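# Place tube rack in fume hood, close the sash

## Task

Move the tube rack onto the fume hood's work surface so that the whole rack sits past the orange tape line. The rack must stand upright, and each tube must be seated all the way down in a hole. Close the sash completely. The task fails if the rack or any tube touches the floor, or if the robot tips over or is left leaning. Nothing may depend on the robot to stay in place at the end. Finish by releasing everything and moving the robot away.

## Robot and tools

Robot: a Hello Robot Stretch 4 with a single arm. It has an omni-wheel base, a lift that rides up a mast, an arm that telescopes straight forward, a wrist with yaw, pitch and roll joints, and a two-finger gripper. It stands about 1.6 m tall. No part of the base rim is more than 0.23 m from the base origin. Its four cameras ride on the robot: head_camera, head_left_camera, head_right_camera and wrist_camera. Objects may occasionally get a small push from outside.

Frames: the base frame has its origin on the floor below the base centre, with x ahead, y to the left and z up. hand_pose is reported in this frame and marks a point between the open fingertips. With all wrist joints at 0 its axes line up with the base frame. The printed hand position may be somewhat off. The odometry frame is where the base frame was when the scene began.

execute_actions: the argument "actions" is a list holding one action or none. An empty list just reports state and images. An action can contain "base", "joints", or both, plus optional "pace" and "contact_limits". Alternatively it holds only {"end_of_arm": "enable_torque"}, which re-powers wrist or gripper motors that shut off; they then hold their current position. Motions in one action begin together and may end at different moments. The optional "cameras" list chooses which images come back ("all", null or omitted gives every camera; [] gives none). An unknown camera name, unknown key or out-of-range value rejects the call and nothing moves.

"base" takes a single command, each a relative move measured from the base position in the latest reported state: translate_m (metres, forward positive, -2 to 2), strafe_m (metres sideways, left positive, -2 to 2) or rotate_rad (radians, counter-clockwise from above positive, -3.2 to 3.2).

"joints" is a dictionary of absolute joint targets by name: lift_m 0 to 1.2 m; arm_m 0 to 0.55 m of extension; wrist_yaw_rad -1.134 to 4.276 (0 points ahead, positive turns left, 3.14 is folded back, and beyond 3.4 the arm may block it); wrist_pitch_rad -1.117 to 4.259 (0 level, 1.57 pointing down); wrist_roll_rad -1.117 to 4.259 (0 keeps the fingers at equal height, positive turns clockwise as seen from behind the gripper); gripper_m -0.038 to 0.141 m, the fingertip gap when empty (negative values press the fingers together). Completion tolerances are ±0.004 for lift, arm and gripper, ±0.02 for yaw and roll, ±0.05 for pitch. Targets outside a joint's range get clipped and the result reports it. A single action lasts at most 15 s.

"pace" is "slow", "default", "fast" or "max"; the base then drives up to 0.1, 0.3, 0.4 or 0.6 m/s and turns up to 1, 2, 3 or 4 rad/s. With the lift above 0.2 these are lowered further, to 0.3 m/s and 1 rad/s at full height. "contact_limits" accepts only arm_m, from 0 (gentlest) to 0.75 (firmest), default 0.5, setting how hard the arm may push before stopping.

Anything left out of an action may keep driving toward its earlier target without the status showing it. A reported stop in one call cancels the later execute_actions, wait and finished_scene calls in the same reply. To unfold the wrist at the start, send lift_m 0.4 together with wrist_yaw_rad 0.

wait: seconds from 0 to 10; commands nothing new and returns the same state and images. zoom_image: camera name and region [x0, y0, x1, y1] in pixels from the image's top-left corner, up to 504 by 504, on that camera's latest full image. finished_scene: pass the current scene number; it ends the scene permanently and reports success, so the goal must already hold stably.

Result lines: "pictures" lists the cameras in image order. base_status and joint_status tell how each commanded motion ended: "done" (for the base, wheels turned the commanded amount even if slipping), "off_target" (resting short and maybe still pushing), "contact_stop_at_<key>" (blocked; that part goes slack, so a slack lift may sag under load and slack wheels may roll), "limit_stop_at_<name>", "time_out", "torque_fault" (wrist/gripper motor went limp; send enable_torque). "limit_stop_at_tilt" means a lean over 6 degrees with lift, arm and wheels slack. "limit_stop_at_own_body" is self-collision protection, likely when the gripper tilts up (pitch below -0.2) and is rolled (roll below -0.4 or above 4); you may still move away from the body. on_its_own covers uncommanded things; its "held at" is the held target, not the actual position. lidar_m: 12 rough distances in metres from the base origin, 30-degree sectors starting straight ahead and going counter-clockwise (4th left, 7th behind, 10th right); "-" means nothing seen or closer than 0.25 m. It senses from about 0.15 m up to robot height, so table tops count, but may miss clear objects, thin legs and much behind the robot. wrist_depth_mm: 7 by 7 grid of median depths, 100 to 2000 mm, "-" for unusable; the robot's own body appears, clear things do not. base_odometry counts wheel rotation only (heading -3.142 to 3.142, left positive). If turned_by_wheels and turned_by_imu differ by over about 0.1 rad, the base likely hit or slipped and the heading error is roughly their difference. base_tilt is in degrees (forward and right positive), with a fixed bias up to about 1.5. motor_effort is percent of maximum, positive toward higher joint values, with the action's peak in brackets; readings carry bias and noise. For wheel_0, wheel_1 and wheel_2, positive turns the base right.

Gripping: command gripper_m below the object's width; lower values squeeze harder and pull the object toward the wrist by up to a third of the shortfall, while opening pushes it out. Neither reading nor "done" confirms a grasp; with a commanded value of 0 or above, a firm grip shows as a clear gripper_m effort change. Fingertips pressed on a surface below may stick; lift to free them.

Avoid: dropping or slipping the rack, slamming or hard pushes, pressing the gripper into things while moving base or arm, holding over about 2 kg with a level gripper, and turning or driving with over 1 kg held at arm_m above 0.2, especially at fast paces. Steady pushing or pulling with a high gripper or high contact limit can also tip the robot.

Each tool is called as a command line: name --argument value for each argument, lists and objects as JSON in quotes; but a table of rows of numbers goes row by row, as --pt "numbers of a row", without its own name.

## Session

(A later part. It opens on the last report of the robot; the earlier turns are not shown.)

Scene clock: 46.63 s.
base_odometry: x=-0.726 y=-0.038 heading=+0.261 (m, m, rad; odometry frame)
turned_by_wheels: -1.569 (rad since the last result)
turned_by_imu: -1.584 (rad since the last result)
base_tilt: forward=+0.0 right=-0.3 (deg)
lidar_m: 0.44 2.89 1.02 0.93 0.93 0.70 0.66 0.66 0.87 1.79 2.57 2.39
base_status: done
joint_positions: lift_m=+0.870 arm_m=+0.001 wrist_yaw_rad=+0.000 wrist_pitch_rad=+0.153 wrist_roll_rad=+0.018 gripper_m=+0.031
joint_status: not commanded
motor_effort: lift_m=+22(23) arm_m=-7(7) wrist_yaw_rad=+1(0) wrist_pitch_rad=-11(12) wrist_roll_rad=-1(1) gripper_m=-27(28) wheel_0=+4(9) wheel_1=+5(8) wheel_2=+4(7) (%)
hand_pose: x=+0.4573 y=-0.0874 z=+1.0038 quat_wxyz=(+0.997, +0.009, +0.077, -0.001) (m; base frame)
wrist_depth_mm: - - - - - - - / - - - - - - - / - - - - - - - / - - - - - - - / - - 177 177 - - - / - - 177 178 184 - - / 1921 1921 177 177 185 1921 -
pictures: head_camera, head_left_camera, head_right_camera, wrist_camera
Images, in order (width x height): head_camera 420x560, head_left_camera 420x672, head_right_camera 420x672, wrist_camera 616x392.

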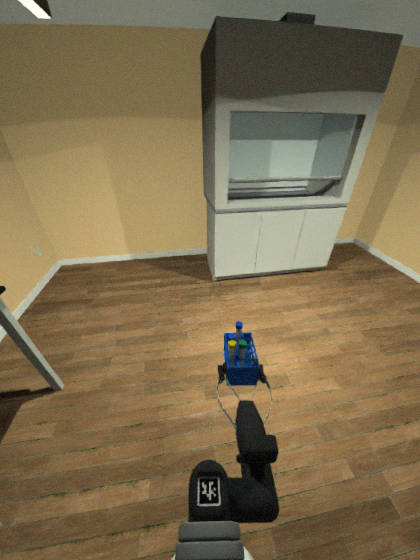

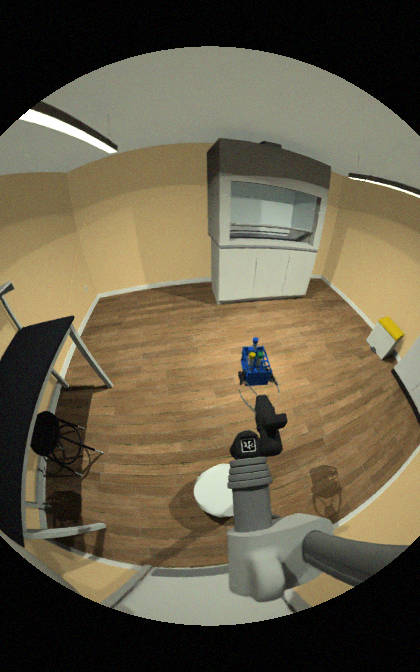

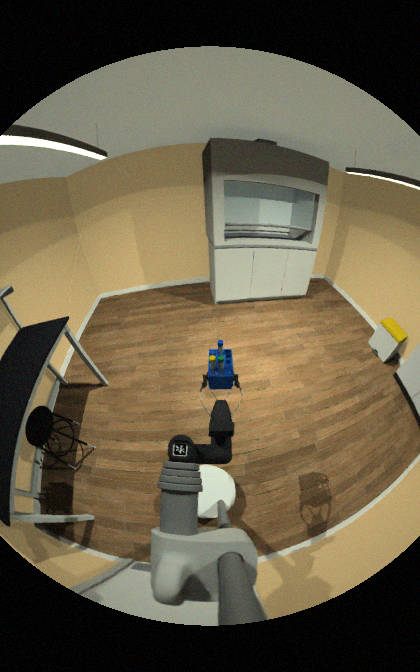

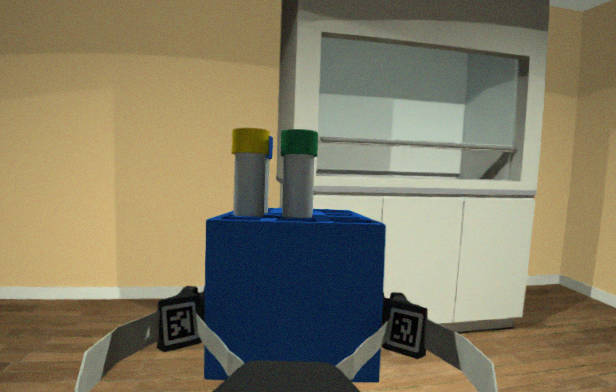

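execute_actions --actions '[{"base":{"strafe_m":-0.7}}]' --cameras '[]'

execute_actions --actions '[{"base":{"translate_m":1.0},"joints":{"lift_m":0.9}}]'

Scene clock: 50.57 s.
base_odometry: x=-0.545 y=-0.714 heading=+0.261 (m, m, rad; odometry frame)
turned_by_wheels: +0.000 (rad since the last result)
turned_by_imu: +0.000 (rad since the last result)
base_tilt: forward=+0.3 right=-0.3 (deg)
lidar_m: 0.43 2.31 1.77 1.64 0.99 0.63 0.58 0.59 0.73 1.46 1.87 2.53
base_status: done
joint_positions: lift_m=+0.870 arm_m=+0.001 wrist_yaw_rad=+0.000 wrist_pitch_rad=+0.153 wrist_roll_rad=+0.018 gripper_m=+0.031
joint_status: not commanded
motor_effort: lift_m=+22(23) arm_m=-7(7) wrist_yaw_rad=+1(1) wrist_pitch_rad=-12(11) wrist_roll_rad=-1(0) gripper_m=-26(26) wheel_0=+2(15) wheel_1=-3(12) wheel_2=+0(3) (%)
hand_pose: x=+0.4573 y=-0.0874 z=+1.0039 quat_wxyz=(+0.997, +0.009, +0.077, -0.001) (m; base frame)
wrist_depth_mm: - - - - - - - / - - - - - - - / - - - - - - - / - - - - - - - / - - 177 177 - - - / - - 176 177 184 - - / 1921 1808 177 178 185 1983 -
pictures: none
No camera images: the call's "cameras" was empty. Leave "cameras" out to get every camera's image.

Scene clock: 55.40 s.
base_odometry: x=+0.421 y=-0.455 heading=+0.261 (m, m, rad; odometry frame)
turned_by_wheels: +0.001 (rad since the last result)
turned_by_imu: -0.005 (rad since the last result)
base_tilt: forward=+0.2 right=-0.3 (deg)
lidar_m: 0.44 1.29 2.73 1.75 1.80 1.72 1.55 1.57 1.85 1.66 2.17 1.40
base_status: done
joint_positions: lift_m=+0.900 arm_m=+0.001 wrist_yaw_rad=+0.000 wrist_pitch_rad=+0.153 wrist_roll_rad=+0.018 gripper_m=+0.031
joint_status: all done
motor_effort: lift_m=+22(24) arm_m=-7(7) wrist_yaw_rad=+1(1) wrist_pitch_rad=-12(11) wrist_roll_rad=-1(1) gripper_m=-27(26) wheel_0=+3(10) wheel_1=+5(7) wheel_2=+0(15) (%)
hand_pose: x=+0.4573 y=-0.0874 z=+1.0338 quat_wxyz=(+0.997, +0.009, +0.077, -0.001) (m; base frame)
wrist_depth_mm: 976 1499 1618 1756 1756 1308 - / 991 1537 1708 1808 1808 1336 - / 1008 1366 1661 1756 1808 1308 - / 1025 1160 1118 1138 1808 1308 - / 1042 1060 176 177 1229 1308 - / 1042 1078 176 178 184 1308 - / 1060 1118 177 177 185 1308 -
pictures: head_camera, head_left_camera, head_right_camera, wrist_camera
Images, in order (width x height): head_camera 420x560, head_left_camera 420x672, head_right_camera 420x672, wrist_camera 616x392.

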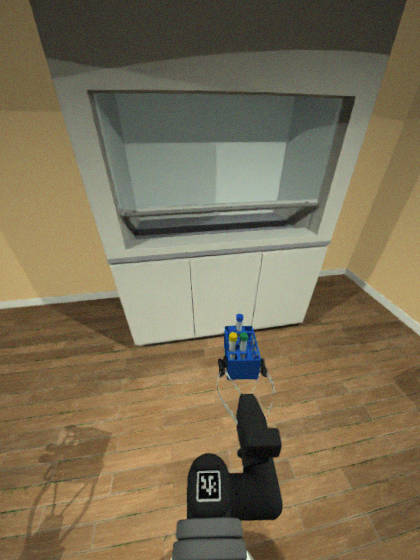

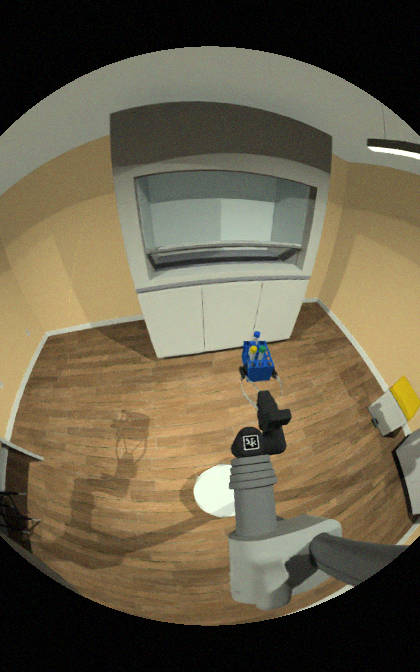

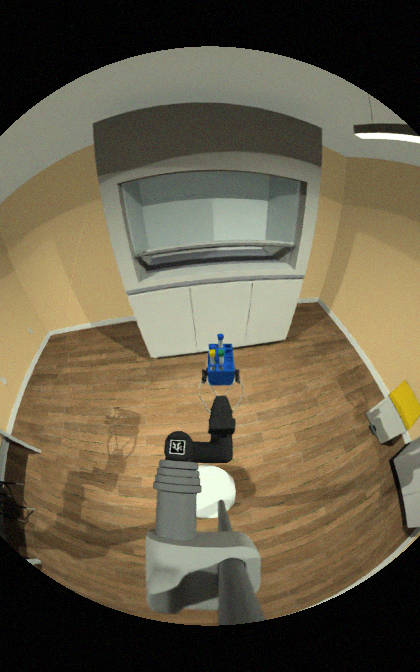

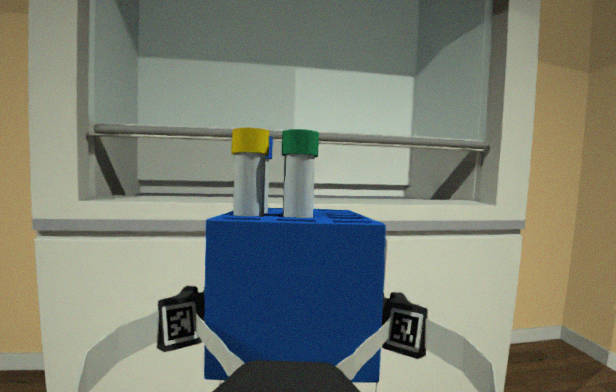

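execute_actions --actions '[{"base":{"rotate_rad":0.12},"joints":{"lift_m":0.93},"pace":"slow"}]' --cameras '[]'

execute_actions --actions '[{"base":{"translate_m":0.45},"pace":"slow"}]'

Scene clock: 56.97 s.
base_odometry: x=+0.421 y=-0.455 heading=+0.380 (m, m, rad; odometry frame)
turned_by_wheels: +0.119 (rad since the last result)
turned_by_imu: +0.120 (rad since the last result)
base_tilt: forward=+0.2 right=-0.4 (deg)
lidar_m: 0.43 1.33 2.66 1.74 1.86 1.67 1.57 1.59 1.77 1.67 2.23 1.36
base_status: done
joint_positions: lift_m=+0.930 arm_m=+0.001 wrist_yaw_rad=+0.000 wrist_pitch_rad=+0.153 wrist_roll_rad=+0.018 gripper_m=+0.031
joint_status: all done
motor_effort: lift_m=+23(23) arm_m=-7(7) wrist_yaw_rad=+2(1) wrist_pitch_rad=-11(11) wrist_roll_rad=-1(1) gripper_m=-27(26) wheel_0=-3(5) wheel_1=-6(6) wheel_2=-5(8) (%)
hand_pose: x=+0.4573 y=-0.0874 z=+1.0638 quat_wxyz=(+0.997, +0.009, +0.077, -0.001) (m; base frame)
wrist_depth_mm: 1808 1060 1756 1708 1708 1756 1182 / 1863 1060 1756 1708 1756 1661 1182 / 1863 1098 1499 1756 1756 1537 1205 / 1863 1098 1205 225 1808 1576 1182 / 1983 1098 177 177 1160 1182 1182 / 1983 1118 177 178 184 1205 1229 / 1921 1138 177 177 185 1205 1229
pictures: none
No camera images: the call's "cameras" was empty. Leave "cameras" out to get every camera's image.

Scene clock: 62.73 s.
base_odometry: x=+0.838 y=-0.288 heading=+0.381 (m, m, rad; odometry frame)
turned_by_wheels: +0.000 (rad since the last result)
turned_by_imu: -0.003 (rad since the last result)
base_tilt: forward=+0.2 right=-0.3 (deg)
lidar_m: 0.43 0.86 2.36 1.78 1.86 2.13 2.03 2.05 1.81 1.69 1.26 0.89
base_status: done
joint_positions: lift_m=+0.930 arm_m=+0.001 wrist_yaw_rad=+0.000 wrist_pitch_rad=+0.153 wrist_roll_rad=+0.018 gripper_m=+0.031
joint_status: not commanded
motor_effort: lift_m=+23(23) arm_m=-7(7) wrist_yaw_rad=+2(2) wrist_pitch_rad=-11(12) wrist_roll_rad=+0(1) gripper_m=-27(26) wheel_0=+4(3) wheel_1=+5(5) wheel_2=-4(7) (%)
hand_pose: x=+0.4573 y=-0.0874 z=+1.0638 quat_wxyz=(+0.997, +0.009, +0.077, -0.001) (m; base frame)
wrist_depth_mm: 654 976 1205 1255 1281 1308 1160 / 661 1008 1281 1281 1308 1336 1160 / 647 854 723 1255 1281 1308 1118 / 661 1025 1281 1308 1366 1366 1160 / 640 654 176 177 676 732 759 / 654 654 177 177 183 691 707 / 654 661 177 177 185 707 707
pictures: head_camera, head_left_camera, head_right_camera, wrist_camera
Images, in order (width x height): head_camera 420x560, head_left_camera 420x672, head_right_camera 420x672, wrist_camera 616x392.

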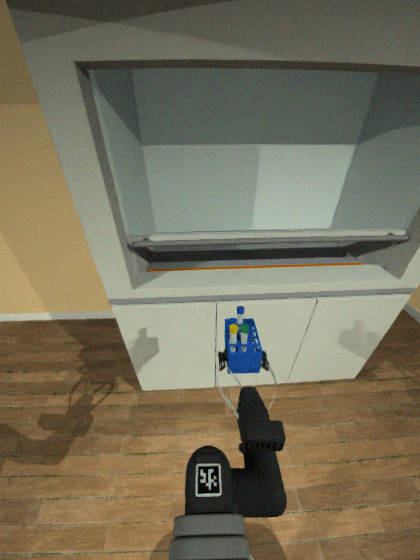

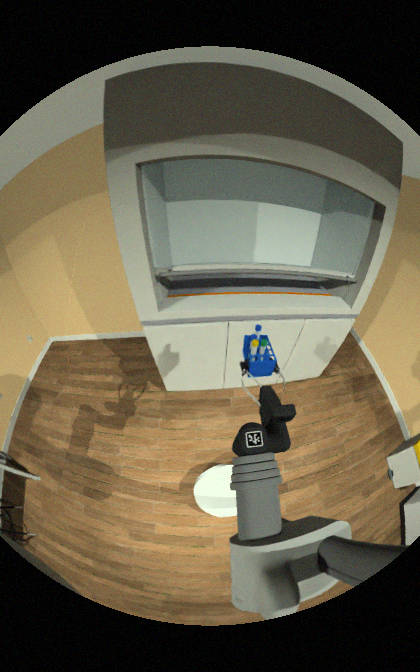

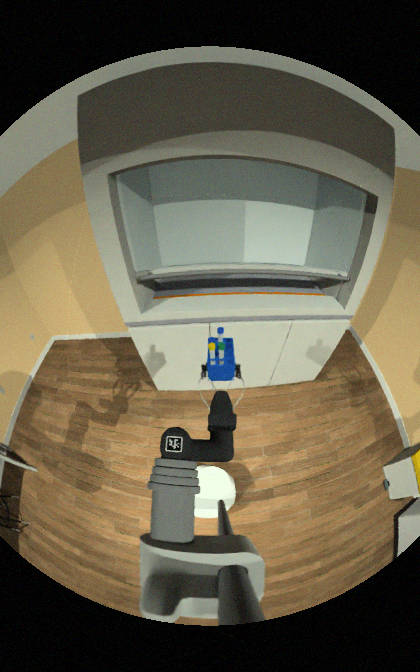

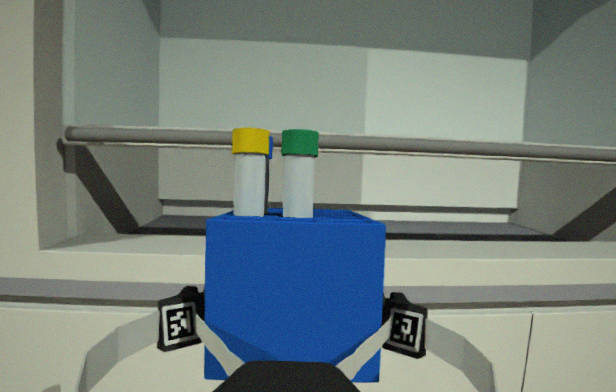

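execute_actions --actions '[{"base":{"rotate_rad":0.05},"pace":"slow"}]' --cameras '[]'

execute_actions --actions '[{"base":{"translate_m":0.33},"pace":"slow"}]' --cameras '["wrist_camera","head_camera"]'

Scene clock: 64.03 s.
base_odometry: x=+0.838 y=-0.288 heading=+0.430 (m, m, rad; odometry frame)
turned_by_wheels: +0.049 (rad since the last result)
turned_by_imu: +0.049 (rad since the last result)
base_tilt: forward=+0.2 right=-0.2 (deg)
lidar_m: 0.43 0.88 2.48 1.79 1.88 2.12 2.03 2.13 1.75 1.70 1.20 0.89
base_status: done
joint_positions: lift_m=+0.930 arm_m=+0.001 wrist_yaw_rad=+0.000 wrist_pitch_rad=+0.153 wrist_roll_rad=+0.018 gripper_m=+0.031
joint_status: not commanded
motor_effort: lift_m=+23(23) arm_m=-7(7) wrist_yaw_rad=+1(0) wrist_pitch_rad=-11(10) wrist_roll_rad=+0(1) gripper_m=-26(26) wheel_0=-5(5) wheel_1=-4(7) wheel_2=-4(7) (%)
hand_pose: x=+0.4573 y=-0.0874 z=+1.0638 quat_wxyz=(+0.997, +0.009, +0.077, -0.001) (m; base frame)
wrist_depth_mm: 609 854 1229 1229 1255 1229 1281 / 627 866 1281 1255 1281 1255 1308 / 627 768 715 1281 1281 1281 1182 / 640 904 1281 226 1308 1336 1255 / 647 654 176 177 654 759 759 / 661 661 176 178 183 668 691 / 668 668 177 177 185 668 691
pictures: none
No camera images: the call's "cameras" was empty. Leave "cameras" out to get every camera's image.

Scene clock: 68.63 s.
base_odometry: x=+1.138 y=-0.151 heading=+0.430 (m, m, rad; odometry frame)
turned_by_wheels: +0.000 (rad since the last result)
turned_by_imu: -0.002 (rad since the last result)
base_tilt: forward=+0.2 right=-0.2 (deg)
lidar_m: 0.44 0.54 1.98 1.96 1.84 2.43 2.37 2.40 1.77 2.16 0.76 0.54
base_status: done
joint_positions: lift_m=+0.930 arm_m=+0.001 wrist_yaw_rad=+0.000 wrist_pitch_rad=+0.153 wrist_roll_rad=+0.018 gripper_m=+0.031
joint_status: not commanded
motor_effort: lift_m=+23(23) arm_m=-7(7) wrist_yaw_rad=+2(1) wrist_pitch_rad=-11(11) wrist_roll_rad=-1(1) gripper_m=-27(26) wheel_0=+4(9) wheel_1=+5(8) wheel_2=-3(9) (%)
hand_pose: x=+0.4573 y=-0.0874 z=+1.0638 quat_wxyz=(+0.997, +0.009, +0.077, -0.001) (m; base frame)
wrist_depth_mm: 569 831 917 931 931 946 931 / 580 854 946 946 931 946 960 / 384 387 342 343 392 397 353 / 580 891 960 946 960 991 976 / 580 768 177 177 750 946 976 / 407 418 177 177 183 452 452 / 317 319 177 177 185 330 336
pictures: head_camera, wrist_camera
Images, in order (width x height): head_camera 420x560, wrist_camera 616x392.

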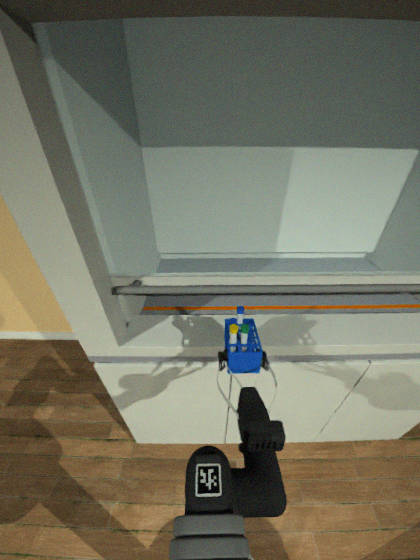

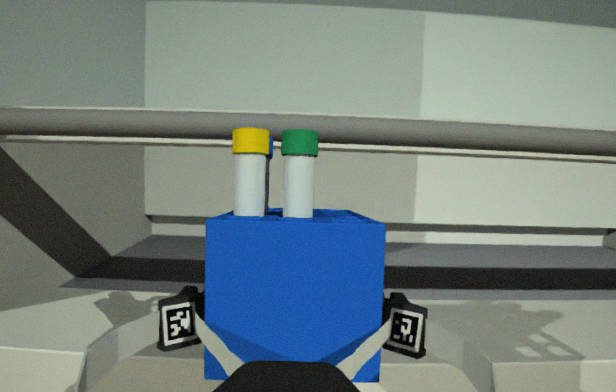

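execute_actions --actions '[{"joints":{"lift_m":0.905},"pace":"slow"}]' --cameras '["wrist_camera"]'

execute_actions --actions '[{"joints":{"arm_m":0.07},"pace":"slow","contact_limits":{"arm_m":0.15}}]' --cameras '["wrist_camera","head_camera"]'

Scene clock: 73.10 s.
base_odometry: x=+1.138 y=-0.151 heading=+0.430 (m, m, rad; odometry frame)
turned_by_wheels: +0.000 (rad since the last result)
turned_by_imu: -0.001 (rad since the last result)
base_tilt: forward=+0.1 right=-0.3 (deg)
lidar_m: 0.40 0.52 1.97 1.96 1.86 2.45 2.37 2.39 1.75 2.15 0.74 0.52
base_status: not commanded
joint_positions: lift_m=+0.905 arm_m=+0.001 wrist_yaw_rad=+0.000 wrist_pitch_rad=+0.153 wrist_roll_rad=+0.018 gripper_m=+0.031
joint_status: all done
motor_effort: lift_m=+15(26) arm_m=-7(7) wrist_yaw_rad=+1(1) wrist_pitch_rad=-11(11) wrist_roll_rad=+0(0) gripper_m=-27(26) wheel_0=+4(5) wheel_1=+5(5) wheel_2=-4(4) (%)
hand_pose: x=+0.4573 y=-0.0874 z=+1.0395 quat_wxyz=(+0.997, +0.009, +0.077, -0.001) (m; base frame)
wrist_depth_mm: 574 842 917 931 931 946 946 / 338 340 931 946 946 946 946 / 559 809 931 410 960 976 960 / 574 878 960 960 960 991 991 / 564 741 176 177 676 842 878 / 349 359 176 178 185 392 392 / 317 319 177 177 185 325 327
pictures: wrist_camera
Images, in order (width x height): wrist_camera 616x392.

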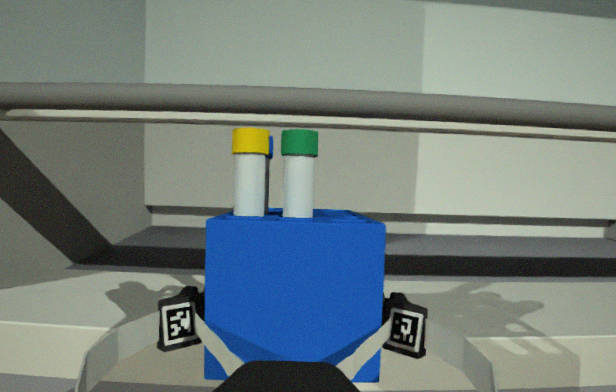

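Scene clock: 75.07 s.
base_odometry: x=+1.138 y=-0.151 heading=+0.430 (m, m, rad; odometry frame)
turned_by_wheels: +0.000 (rad since the last result)
turned_by_imu: -0.001 (rad since the last result)
base_tilt: forward=+0.3 right=-0.3 (deg)
lidar_m: 0.49 0.53 2.00 1.96 1.88 2.45 2.35 2.40 1.79 2.14 0.73 0.54
base_status: not commanded
joint_positions: lift_m=+0.905 arm_m=+0.069 wrist_yaw_rad=+0.000 wrist_pitch_rad=+0.153 wrist_roll_rad=+0.018 gripper_m=+0.031
joint_status: all done
motor_effort: lift_m=+14(14) arm_m=+7(7) wrist_yaw_rad=+1(0) wrist_pitch_rad=-12(11) wrist_roll_rad=+0(1) gripper_m=-28(26) wheel_0=+4(4) wheel_1=+5(5) wheel_2=-3(3) (%)
contact_limits: arm_m 0.15
hand_pose: x=+0.5247 y=-0.0874 z=+1.0395 quat_wxyz=(+0.997, +0.009, +0.077, -0.001) (m; base frame)
wrist_depth_mm: 564 854 866 866 878 866 878 / 271 271 272 273 278 277 878 / 569 866 878 878 866 891 917 / 580 891 878 891 904 904 917 / 580 741 177 177 661 842 854 / 349 359 177 177 183 389 394 / 263 249 177 178 185 265 294
pictures: head_camera, wrist_camera
Images, in order (width x height): head_camera 420x560, wrist_camera 616x392.

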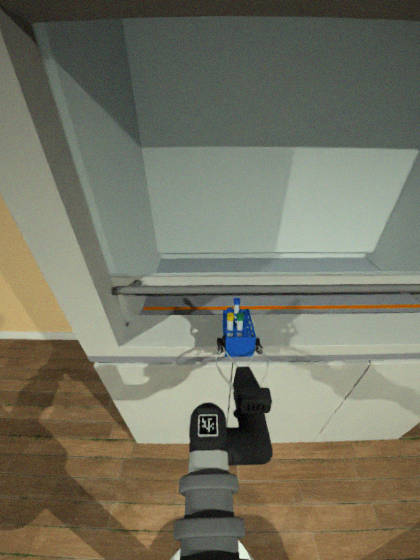

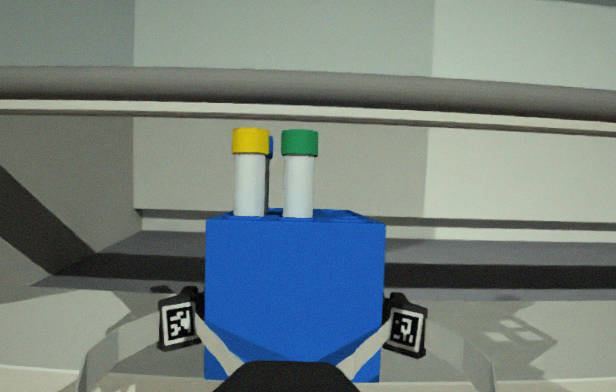

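execute_actions --actions '[{"joints":{"arm_m":0.25},"pace":"slow","contact_limits":{"arm_m":0.15}}]' --cameras '["wrist_camera","head_camera"]'

Scene clock: 78.47 s.
base_odometry: x=+1.138 y=-0.151 heading=+0.430 (m, m, rad; odometry frame)
turned_by_wheels: +0.000 (rad since the last result)
turned_by_imu: -0.001 (rad since the last result)
base_tilt: forward=+0.2 right=-0.3 (deg)
lidar_m: 0.49 0.55 1.99 1.94 1.87 2.44 2.37 2.36 1.76 2.15 0.75 0.55
base_status: not commanded
joint_positions: lift_m=+0.905 arm_m=+0.249 wrist_yaw_rad=+0.000 wrist_pitch_rad=+0.153 wrist_roll_rad=+0.018 gripper_m=+0.031
joint_status: all done
motor_effort: lift_m=+14(14) arm_m=+7(12) wrist_yaw_rad=+1(3) wrist_pitch_rad=-11(11) wrist_roll_rad=-1(1) gripper_m=-27(27) wheel_0=+4(4) wheel_1=+5(5) wheel_2=-3(4) (%)
contact_limits: arm_m 0.15
hand_pose: x=+0.7047 y=-0.0874 z=+1.0395 quat_wxyz=(+0.997, +0.009, +0.077, -0.001) (m; base frame)
wrist_depth_mm: 139 140 141 142 143 143 - / 517 683 691 165 156 146 162 / 564 691 699 699 707 723 707 / 569 715 707 699 723 715 715 / 569 723 176 177 654 750 759 / 462 473 176 178 183 517 517 / 345 327 177 177 185 349 379
pictures: head_camera, wrist_camera
Images, in order (width x height): head_camera 420x560, wrist_camera 616x392.

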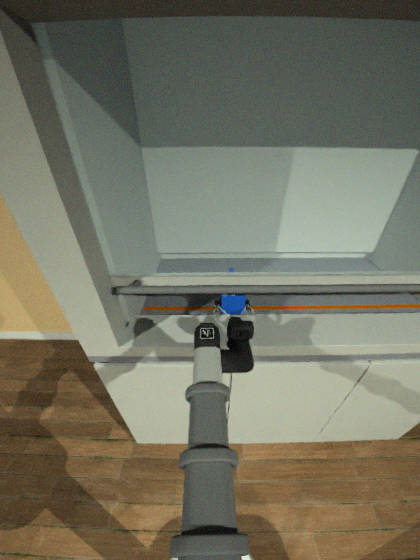

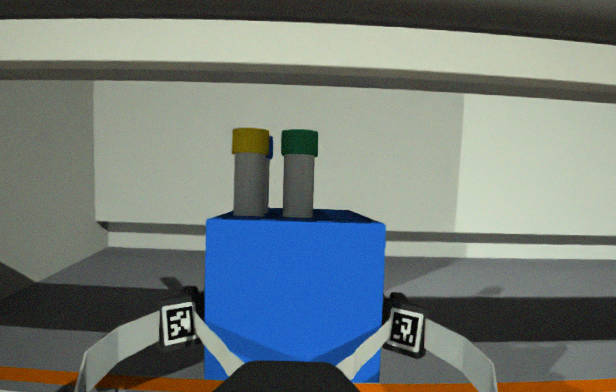

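execute_actions --actions '[{"joints":{"arm_m":0.37},"pace":"slow","contact_limits":{"arm_m":0.12}}]' --cameras '["wrist_camera","head_camera"]'

Scene clock: 81.13 s.
base_odometry: x=+1.138 y=-0.151 heading=+0.430 (m, m, rad; odometry frame)
turned_by_wheels: +0.000 (rad since the last result)
turned_by_imu: -0.001 (rad since the last result)
base_tilt: forward=+0.1 right=-0.2 (deg)
lidar_m: 0.51 0.55 2.01 1.97 1.85 2.44 2.35 2.39 1.77 2.15 0.76 0.51
base_status: not commanded
joint_positions: lift_m=+0.905 arm_m=+0.369 wrist_yaw_rad=+0.000 wrist_pitch_rad=+0.153 wrist_roll_rad=+0.018 gripper_m=+0.031
joint_status: all done
motor_effort: lift_m=+14(14) arm_m=+7(9) wrist_yaw_rad=+1(1) wrist_pitch_rad=-11(12) wrist_roll_rad=-1(2) gripper_m=-27(26) wheel_0=+4(4) wheel_1=+5(5) wheel_2=-3(3) (%)
contact_limits: arm_m 0.12
hand_pose: x=+0.8247 y=-0.0874 z=+1.0395 quat_wxyz=(+0.997, +0.009, +0.077, -0.001) (m; base frame)
wrist_depth_mm: 559 564 564 564 569 569 574 / 559 559 574 569 569 574 580 / 559 580 580 585 591 585 585 / 564 585 591 585 597 591 603 / 569 640 176 177 603 654 668 / 459 469 177 178 184 512 512 / 345 329 177 178 185 347 379
pictures: head_camera, wrist_camera
Images, in order (width x height): head_camera 420x560, wrist_camera 616x392.

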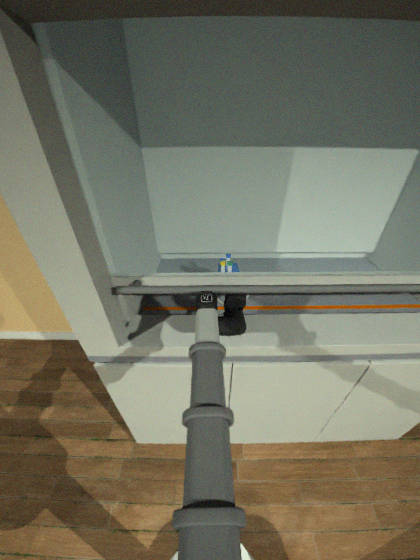

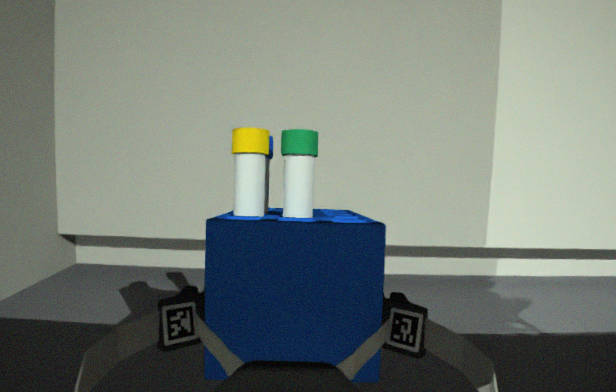

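execute_actions --actions '[{"joints":{"lift_m":0.888},"pace":"slow"}]' --cameras '["wrist_camera"]'

Scene clock: 82.17 s.
base_odometry: x=+1.138 y=-0.151 heading=+0.430 (m, m, rad; odometry frame)
turned_by_wheels: +0.000 (rad since the last result)
turned_by_imu: +0.000 (rad since the last result)
base_tilt: forward=+0.1 right=-0.3 (deg)
lidar_m: 0.52 0.53 1.98 1.97 1.88 2.41 2.36 2.36 1.80 2.14 0.72 0.55
base_status: not commanded
joint_positions: lift_m=+0.888 arm_m=+0.369 wrist_yaw_rad=+0.000 wrist_pitch_rad=+0.153 wrist_roll_rad=+0.018 gripper_m=+0.031
joint_status: all done
motor_effort: lift_m=+14(14) arm_m=+7(7) wrist_yaw_rad=+1(2) wrist_pitch_rad=-11(11) wrist_roll_rad=-1(1) gripper_m=-27(25) wheel_0=+4(5) wheel_1=+5(5) wheel_2=-3(3) (%)
hand_pose: x=+0.8247 y=-0.0874 z=+1.0225 quat_wxyz=(+0.997, +0.009, +0.077, -0.001) (m; base frame)
wrist_depth_mm: 554 564 564 569 569 569 564 / 559 569 569 574 574 574 580 / 559 574 580 580 591 591 591 / 569 585 585 580 597 597 597 / 554 634 176 177 609 647 668 / 421 430 176 177 183 469 469 / 317 298 177 177 185 317 347
pictures: wrist_camera
Images, in order (width x height): wrist_camera 616x392.

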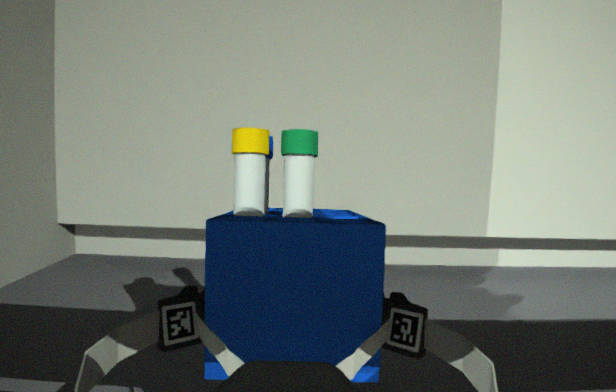

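zoom_image --camera "wrist_camera" --region '[200,110,400,250]'

execute_actions --actions '[{"joints":{"lift_m":0.872},"pace":"slow"}]' --cameras '["wrist_camera"]'

Region (200, 110, 400, 250) of wrist_camera's 616x392 image, scaled by 2.520; it fills the top 353 rows of this view, and the rest is white.

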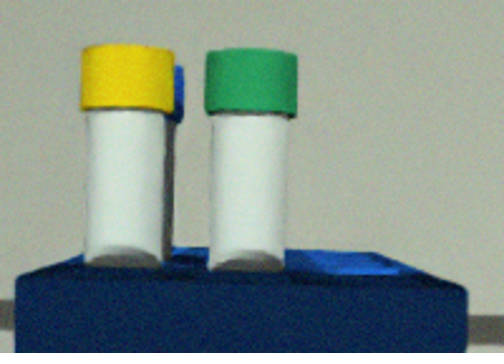

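Scene clock: 83.20 s.
base_odometry: x=+1.138 y=-0.151 heading=+0.430 (m, m, rad; odometry frame)
turned_by_wheels: +0.000 (rad since the last result)
turned_by_imu: +0.000 (rad since the last result)
base_tilt: forward=+0.1 right=-0.3 (deg)
lidar_m: 0.51 0.54 2.00 1.93 1.88 2.43 2.34 2.40 1.78 2.12 0.74 0.53
base_status: not commanded
joint_positions: lift_m=+0.872 arm_m=+0.369 wrist_yaw_rad=+0.000 wrist_pitch_rad=+0.153 wrist_roll_rad=+0.018 gripper_m=+0.031
joint_status: all done
motor_effort: lift_m=+15(18) arm_m=+7(7) wrist_yaw_rad=+2(1) wrist_pitch_rad=-12(11) wrist_roll_rad=-1(1) gripper_m=-26(27) wheel_0=+4(4) wheel_1=+5(5) wheel_2=-3(3) (%)
hand_pose: x=+0.8247 y=-0.0874 z=+1.0065 quat_wxyz=(+0.997, +0.009, +0.077, -0.001) (m; base frame)
wrist_depth_mm: 554 564 564 564 564 574 580 / 564 564 569 574 574 580 580 / 559 574 574 580 597 591 597 / 574 591 585 591 597 603 603 / 530 615 177 177 549 647 654 / 382 397 176 178 184 430 430 / 287 272 177 178 185 291 315
pictures: wrist_camera
Images, in order (width x height): wrist_camera 616x392.

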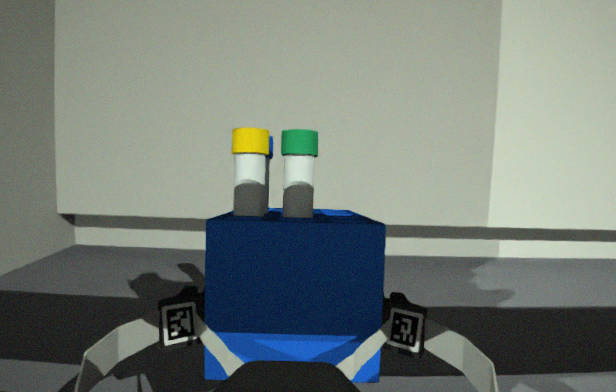

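execute_actions --actions '[{"joints":{"lift_m":0.855},"pace":"slow"}]' --cameras '["wrist_camera"]'

Scene clock: 84.23 s.
base_odometry: x=+1.138 y=-0.151 heading=+0.430 (m, m, rad; odometry frame)
turned_by_wheels: +0.000 (rad since the last result)
turned_by_imu: +0.000 (rad since the last result)
base_tilt: forward=+0.2 right=-0.3 (deg)
lidar_m: 0.52 0.52 2.00 1.97 1.87 2.43 2.36 2.37 1.77 2.14 0.72 0.54
base_status: not commanded
joint_positions: lift_m=+0.856 arm_m=+0.369 wrist_yaw_rad=-0.001 wrist_pitch_rad=+0.143 wrist_roll_rad=+0.018 gripper_m=+0.031
joint_status: all done
motor_effort: lift_m=+4(11) arm_m=+7(7) wrist_yaw_rad=+6(5) wrist_pitch_rad=+20(20) wrist_roll_rad=-2(1) gripper_m=-27(27) wheel_0=+4(4) wheel_1=+5(5) wheel_2=-3(3) (%)
hand_pose: x=+0.8251 y=-0.0878 z=+0.9934 quat_wxyz=(+0.997, +0.009, +0.071, -0.001) (m; base frame)
wrist_depth_mm: 559 564 564 569 574 574 585 / 564 569 574 585 574 580 580 / 564 580 580 585 585 591 597 / 564 585 585 585 597 603 609 / 544 640 176 177 569 654 654 / 384 394 177 178 184 436 436 / 285 268 177 177 185 287 325
pictures: wrist_camera
Images, in order (width x height): wrist_camera 616x392.

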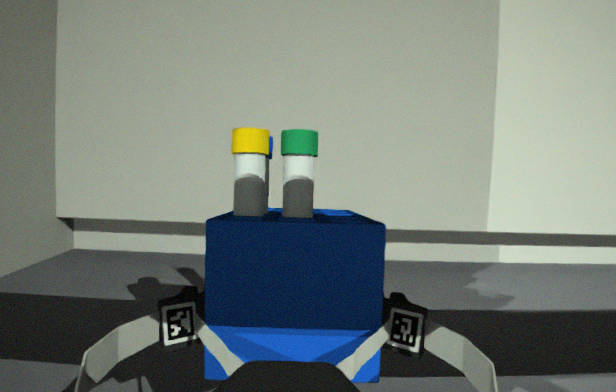

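Touching. Ease up, release, retract.

execute_actions --actions '[{"joints":{"lift_m":0.864,"gripper_m":0.14},"pace":"slow"}]' --cameras '["wrist_camera"]'

execute_actions --actions '[{"joints":{"arm_m":0.12},"pace":"slow","contact_limits":{"arm_m":0.2}}]' --cameras '["wrist_camera","head_camera"]'

Scene clock: 89.13 s.
base_odometry: x=+1.138 y=-0.151 heading=+0.430 (m, m, rad; odometry frame)
turned_by_wheels: +0.000 (rad since the last result)
turned_by_imu: -0.001 (rad since the last result)
base_tilt: forward=+0.1 right=-0.2 (deg)
lidar_m: 0.50 0.53 1.96 1.94 1.88 2.44 2.36 2.36 1.77 2.15 0.73 0.53
base_status: not commanded
joint_positions: lift_m=+0.864 arm_m=+0.369 wrist_yaw_rad=+0.000 wrist_pitch_rad=+0.151 wrist_roll_rad=+0.018 gripper_m=+0.140
joint_status: all done
motor_effort: lift_m=+21(18) arm_m=+6(7) wrist_yaw_rad=+0(5) wrist_pitch_rad=-3(20) wrist_roll_rad=+0(1) gripper_m=+2(25) wheel_0=+4(4) wheel_1=+5(5) wheel_2=-3(3) (%)
hand_pose: x=+0.8250 y=-0.0874 z=+0.9987 quat_wxyz=(+0.997, +0.009, +0.075, -0.001) (m; base frame)
wrist_depth_mm: 564 559 559 564 564 569 569 / 559 564 559 574 574 574 591 / 554 580 574 585 585 591 591 / 569 585 585 591 585 603 603 / 530 603 554 276 634 647 654 / 370 210 218 217 379 387 418 / 279 277 190 153 279 297 314
pictures: wrist_camera
Images, in order (width x height): wrist_camera 616x392.

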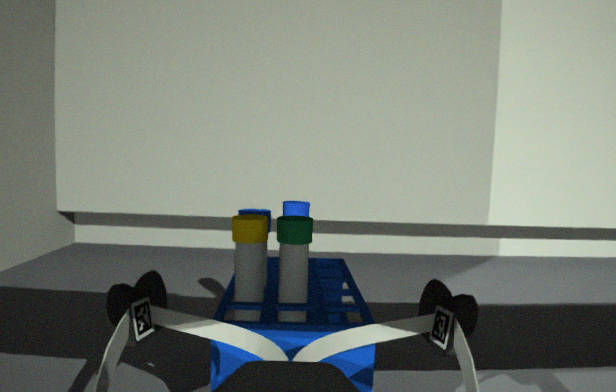

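Scene clock: 92.90 s.
base_odometry: x=+1.138 y=-0.151 heading=+0.430 (m, m, rad; odometry frame)
turned_by_wheels: +0.000 (rad since the last result)
turned_by_imu: -0.001 (rad since the last result)
base_tilt: forward=+0.1 right=-0.4 (deg)
lidar_m: 0.50 0.54 1.98 1.96 1.84 2.44 2.35 2.39 1.78 2.14 0.71 0.53
base_status: not commanded
joint_positions: lift_m=+0.864 arm_m=+0.121 wrist_yaw_rad=+0.000 wrist_pitch_rad=+0.152 wrist_roll_rad=+0.018 gripper_m=+0.140
joint_status: all done
motor_effort: lift_m=+21(21) arm_m=-7(11) wrist_yaw_rad=+0(1) wrist_pitch_rad=-8(8) wrist_roll_rad=+0(0) gripper_m=+0(1) wheel_0=+5(4) wheel_1=+5(5) wheel_2=-3(3) (%)
contact_limits: arm_m 0.2
hand_pose: x=+0.5774 y=-0.0874 z=+0.9983 quat_wxyz=(+0.997, +0.009, +0.076, -0.001) (m; base frame)
wrist_depth_mm: 260 262 264 266 226 225 224 / 574 798 820 809 820 820 820 / 559 809 842 842 842 831 854 / 580 831 831 842 842 854 854 / 525 597 603 442 654 676 683 / 253 211 270 274 260 263 285 / 194 194 196 153 202 202 209
pictures: head_camera, wrist_camera
Images, in order (width x height): head_camera 420x560, wrist_camera 616x392.

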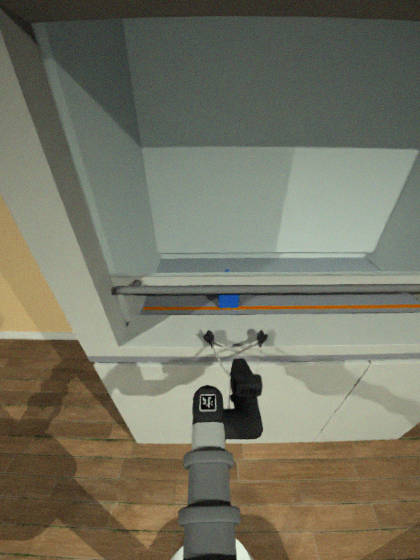

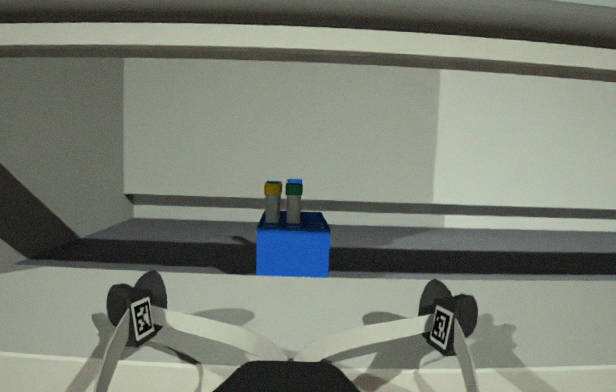

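execute_actions --actions '[{"joints":{"gripper_m":0.0}}]' --cameras '[]'

execute_actions --actions '[{"joints":{"arm_m":0.34},"pace":"slow","contact_limits":{"arm_m":0.25}}]' --cameras '["wrist_camera","head_camera"]'

Scene clock: 96.07 s.
base_odometry: x=+1.138 y=-0.151 heading=+0.430 (m, m, rad; odometry frame)
turned_by_wheels: +0.000 (rad since the last result)
turned_by_imu: -0.001 (rad since the last result)
base_tilt: forward=+0.2 right=-0.3 (deg)
lidar_m: 0.51 0.52 2.03 1.95 1.87 2.45 2.35 2.36 1.79 2.15 0.73 0.53
base_status: not commanded
joint_positions: lift_m=+0.864 arm_m=+0.121 wrist_yaw_rad=+0.000 wrist_pitch_rad=+0.152 wrist_roll_rad=+0.018 gripper_m=+0.000
joint_status: all done
motor_effort: lift_m=+21(21) arm_m=-7(7) wrist_yaw_rad=-1(0) wrist_pitch_rad=-7(7) wrist_roll_rad=+0(0) gripper_m=-6(8) wheel_0=+4(4) wheel_1=+5(5) wheel_2=-3(3) (%)
hand_pose: x=+0.5774 y=-0.0874 z=+0.9983 quat_wxyz=(+0.997, +0.009, +0.076, -0.001) (m; base frame)
wrist_depth_mm: 262 264 264 265 226 225 225 / 574 798 809 820 820 820 831 / 569 820 820 831 842 842 831 / 574 842 831 842 854 842 866 / 521 591 609 442 647 668 691 / 253 260 251 204 279 283 286 / 193 194 183 180 176 209 209
pictures: none
No camera images: the call's "cameras" was empty. Leave "cameras" out to get every camera's image.

Scene clock: 99.53 s.
base_odometry: x=+1.138 y=-0.151 heading=+0.430 (m, m, rad; odometry frame)
turned_by_wheels: +0.000 (rad since the last result)
turned_by_imu: -0.001 (rad since the last result)
base_tilt: forward=+0.3 right=-0.2 (deg)
lidar_m: 0.52 0.51 1.98 1.96 1.87 2.46 2.35 2.34 1.79 2.14 0.72 0.53
base_status: not commanded
joint_positions: lift_m=+0.864 arm_m=+0.339 wrist_yaw_rad=-0.001 wrist_pitch_rad=+0.151 wrist_roll_rad=+0.018 gripper_m=+0.000
joint_status: all done
motor_effort: lift_m=+21(21) arm_m=+7(7) wrist_yaw_rad=+3(6) wrist_pitch_rad=-5(7) wrist_roll_rad=+0(0) gripper_m=-6(7) wheel_0=+4(4) wheel_1=+4(5) wheel_2=-3(4) (%)
contact_limits: arm_m 0.25
hand_pose: x=+0.7947 y=-0.0876 z=+0.9986 quat_wxyz=(+0.997, +0.009, +0.075, -0.001) (m; base frame)
wrist_depth_mm: 559 585 591 591 597 603 597 / 564 591 603 609 609 615 609 / 569 609 615 609 609 621 621 / 569 615 621 621 627 634 634 / 530 597 554 300 661 683 683 / 370 382 266 204 407 415 415 / 279 276 182 180 176 306 314
pictures: head_camera, wrist_camera
Images, in order (width x height): head_camera 420x560, wrist_camera 616x392.

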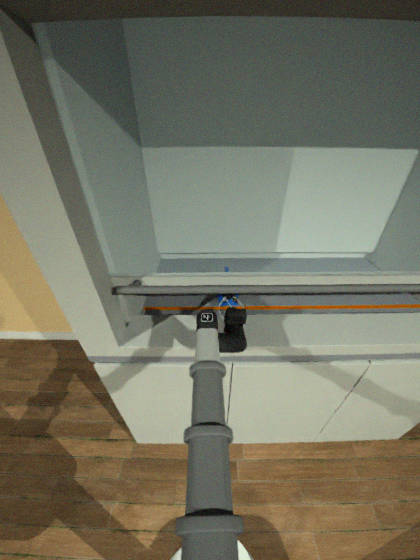

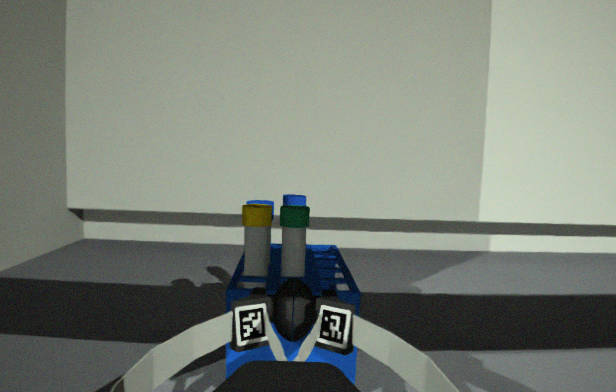

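execute_actions --actions '[{"joints":{"arm_m":0.37},"pace":"slow","contact_limits":{"arm_m":0.25}}]' --cameras '[]'

execute_actions --actions '[{"joints":{"arm_m":0.02}}]' --cameras '["wrist_camera"]'

execute_actions --actions '[{"joints":{"lift_m":1.07,"wrist_pitch_rad":0.3}}]' --cameras '[]'

execute_actions --actions '[{"joints":{"arm_m":0.16},"pace":"slow","contact_limits":{"arm_m":0.15}}]' --cameras '["wrist_camera","head_left_camera"]'

Scene clock: 101.43 s.
base_odometry: x=+1.138 y=-0.151 heading=+0.430 (m, m, rad; odometry frame)
turned_by_wheels: +0.000 (rad since the last result)
turned_by_imu: +0.000 (rad since the last result)
base_tilt: forward=+0.2 right=-0.1 (deg)
lidar_m: 0.51 0.52 2.00 1.96 1.87 2.45 2.36 2.39 1.76 2.15 0.74 0.54
base_status: not commanded
joint_positions: lift_m=+0.864 arm_m=+0.369 wrist_yaw_rad=-0.001 wrist_pitch_rad=+0.151 wrist_roll_rad=+0.018 gripper_m=+0.000
joint_status: all done
motor_effort: lift_m=+21(21) arm_m=+8(8) wrist_yaw_rad=+2(2) wrist_pitch_rad=-6(4) wrist_roll_rad=+0(1) gripper_m=-5(7) wheel_0=+4(3) wheel_1=+4(4) wheel_2=-3(3) (%)
contact_limits: arm_m 0.25
hand_pose: x=+0.8247 y=-0.0876 z=+0.9986 quat_wxyz=(+0.997, +0.009, +0.075, -0.001) (m; base frame)
wrist_depth_mm: 554 554 559 564 564 574 574 / 559 569 574 580 569 580 574 / 559 574 580 580 585 585 591 / 569 585 591 591 597 597 591 / 525 597 554 332 647 654 654 / 370 379 264 204 410 413 418 / 277 274 182 180 176 304 314
pictures: none
No camera images: the call's "cameras" was empty. Leave "cameras" out to get every camera's image.

Scene clock: 103.60 s.
base_odometry: x=+1.138 y=-0.151 heading=+0.430 (m, m, rad; odometry frame)
turned_by_wheels: +0.000 (rad since the last result)
turned_by_imu: -0.001 (rad since the last result)
base_tilt: forward=+0.2 right=-0.2 (deg)
lidar_m: 0.50 0.54 2.01 1.95 1.87 2.45 2.36 2.38 1.77 2.13 0.76 0.54
base_status: not commanded
joint_positions: lift_m=+0.864 arm_m=+0.021 wrist_yaw_rad=+0.000 wrist_pitch_rad=+0.152 wrist_roll_rad=+0.018 gripper_m=+0.000
joint_status: all done
motor_effort: lift_m=+21(21) arm_m=-7(6) wrist_yaw_rad=+1(2) wrist_pitch_rad=-9(8) wrist_roll_rad=+0(0) gripper_m=-5(6) wheel_0=+4(4) wheel_1=+4(4) wheel_2=-2(3) (%)
hand_pose: x=+0.4773 y=-0.0874 z=+0.9982 quat_wxyz=(+0.997, +0.009, +0.076, -0.001) (m; base frame)
wrist_depth_mm: 413 496 891 891 917 917 917 / 525 750 917 377 368 368 373 / 569 866 931 946 931 946 960 / 574 891 931 931 946 960 976 / 392 410 427 439 661 676 691 / 293 294 294 204 300 303 303 / 297 296 182 179 176 304 306
pictures: wrist_camera
Images, in order (width x height): wrist_camera 616x392.

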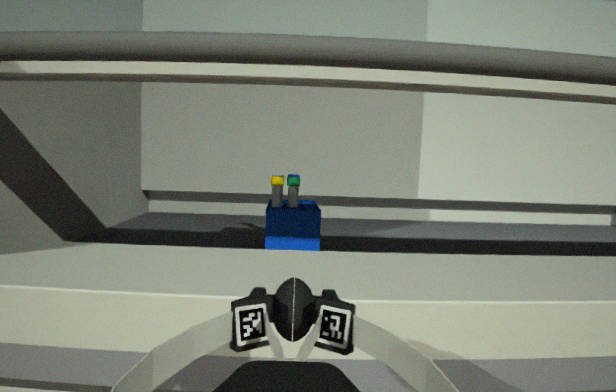

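Scene clock: 105.53 s.
base_odometry: x=+1.138 y=-0.151 heading=+0.430 (m, m, rad; odometry frame)
turned_by_wheels: +0.000 (rad since the last result)
turned_by_imu: -0.001 (rad since the last result)
base_tilt: forward=+0.3 right=-0.3 (deg)
lidar_m: 0.52 0.57 1.97 1.96 1.83 2.46 2.36 2.38 1.77 2.15 0.75 0.56
base_status: not commanded
joint_positions: lift_m=+1.070 arm_m=+0.021 wrist_yaw_rad=+0.000 wrist_pitch_rad=+0.302 wrist_roll_rad=+0.018 gripper_m=+0.000
joint_status: all done
motor_effort: lift_m=+22(21) arm_m=-7(7) wrist_yaw_rad=+2(1) wrist_pitch_rad=-7(7) wrist_roll_rad=+0(0) gripper_m=-6(5) wheel_0=+3(4) wheel_1=+4(4) wheel_2=-3(2) (%)
hand_pose: x=+0.4676 y=-0.0874 z=+1.1621 quat_wxyz=(+0.989, +0.009, +0.150, -0.001) (m; base frame)
wrist_depth_mm: 569 831 866 866 866 866 866 / 574 854 891 891 904 904 904 / 574 866 931 931 931 917 931 / 340 377 382 384 382 389 392 / 585 831 878 699 842 866 878 / 564 640 627 204 676 691 691 / 433 433 183 180 176 469 466
pictures: none
No camera images: the call's "cameras" was empty. Leave "cameras" out to get every camera's image.

Scene clock: 107.73 s.
base_odometry: x=+1.138 y=-0.151 heading=+0.430 (m, m, rad; odometry frame)
turned_by_wheels: +0.000 (rad since the last result)
turned_by_imu: +0.001 (rad since the last result)
base_tilt: forward=+0.3 right=-0.2 (deg)
lidar_m: 0.51 0.54 2.02 1.94 1.85 2.46 2.36 2.36 1.78 2.14 0.75 0.53
base_status: not commanded
joint_positions: lift_m=+1.070 arm_m=+0.137 wrist_yaw_rad=-0.007 wrist_pitch_rad=+0.306 wrist_roll_rad=+0.018 gripper_m=+0.000
joint_status: arm_m contact_stop (moved +0.116 of +0.139)
on_its_own: arm_m is slack since a contact_stop (your +0.160 is given up); wrist_yaw_rad is at rest, and its effort (+20) is outside its rest range (-13 to +13)
motor_effort: lift_m=+21(22) arm_m=+0(15) wrist_yaw_rad=+20(24) wrist_pitch_rad=-19(23) wrist_roll_rad=+0(0) gripper_m=-3(6) wheel_0=+4(4) wheel_1=+3(4) wheel_2=-6(6) (%)
contact_limits: arm_m 0.15
hand_pose: x=+0.5823 y=-0.0893 z=+1.1610 quat_wxyz=(+0.988, +0.009, +0.152, -0.005) (m; base frame)
wrist_depth_mm: 569 750 768 759 750 778 759 / 574 778 788 788 788 778 788 / 569 809 820 820 820 831 831 / 517 759 842 842 854 854 854 / 222 225 229 232 238 276 278 / 569 621 227 208 634 640 640 / 496 473 484 180 181 535 554
pictures: head_left_camera, wrist_camera
Images, in order (width x height): head_left_camera 420x672, wrist_camera 616x392.

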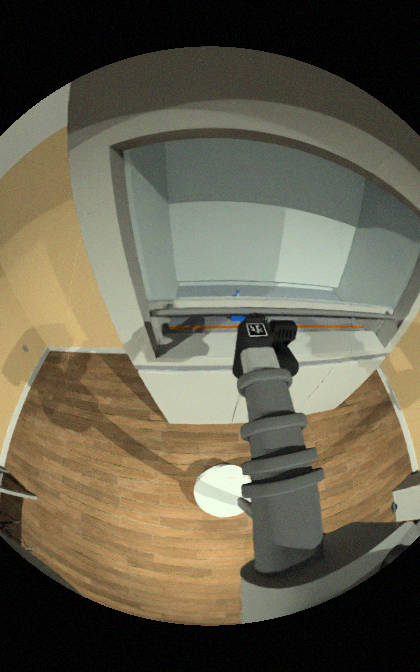

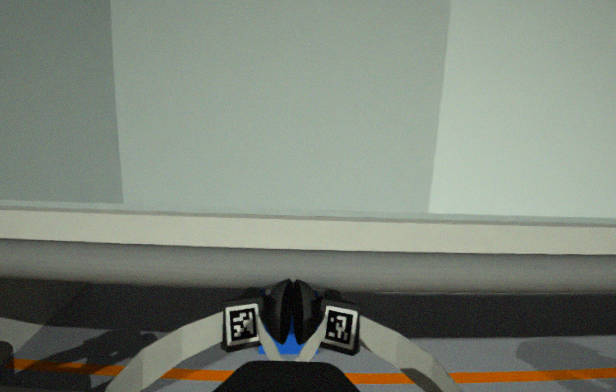

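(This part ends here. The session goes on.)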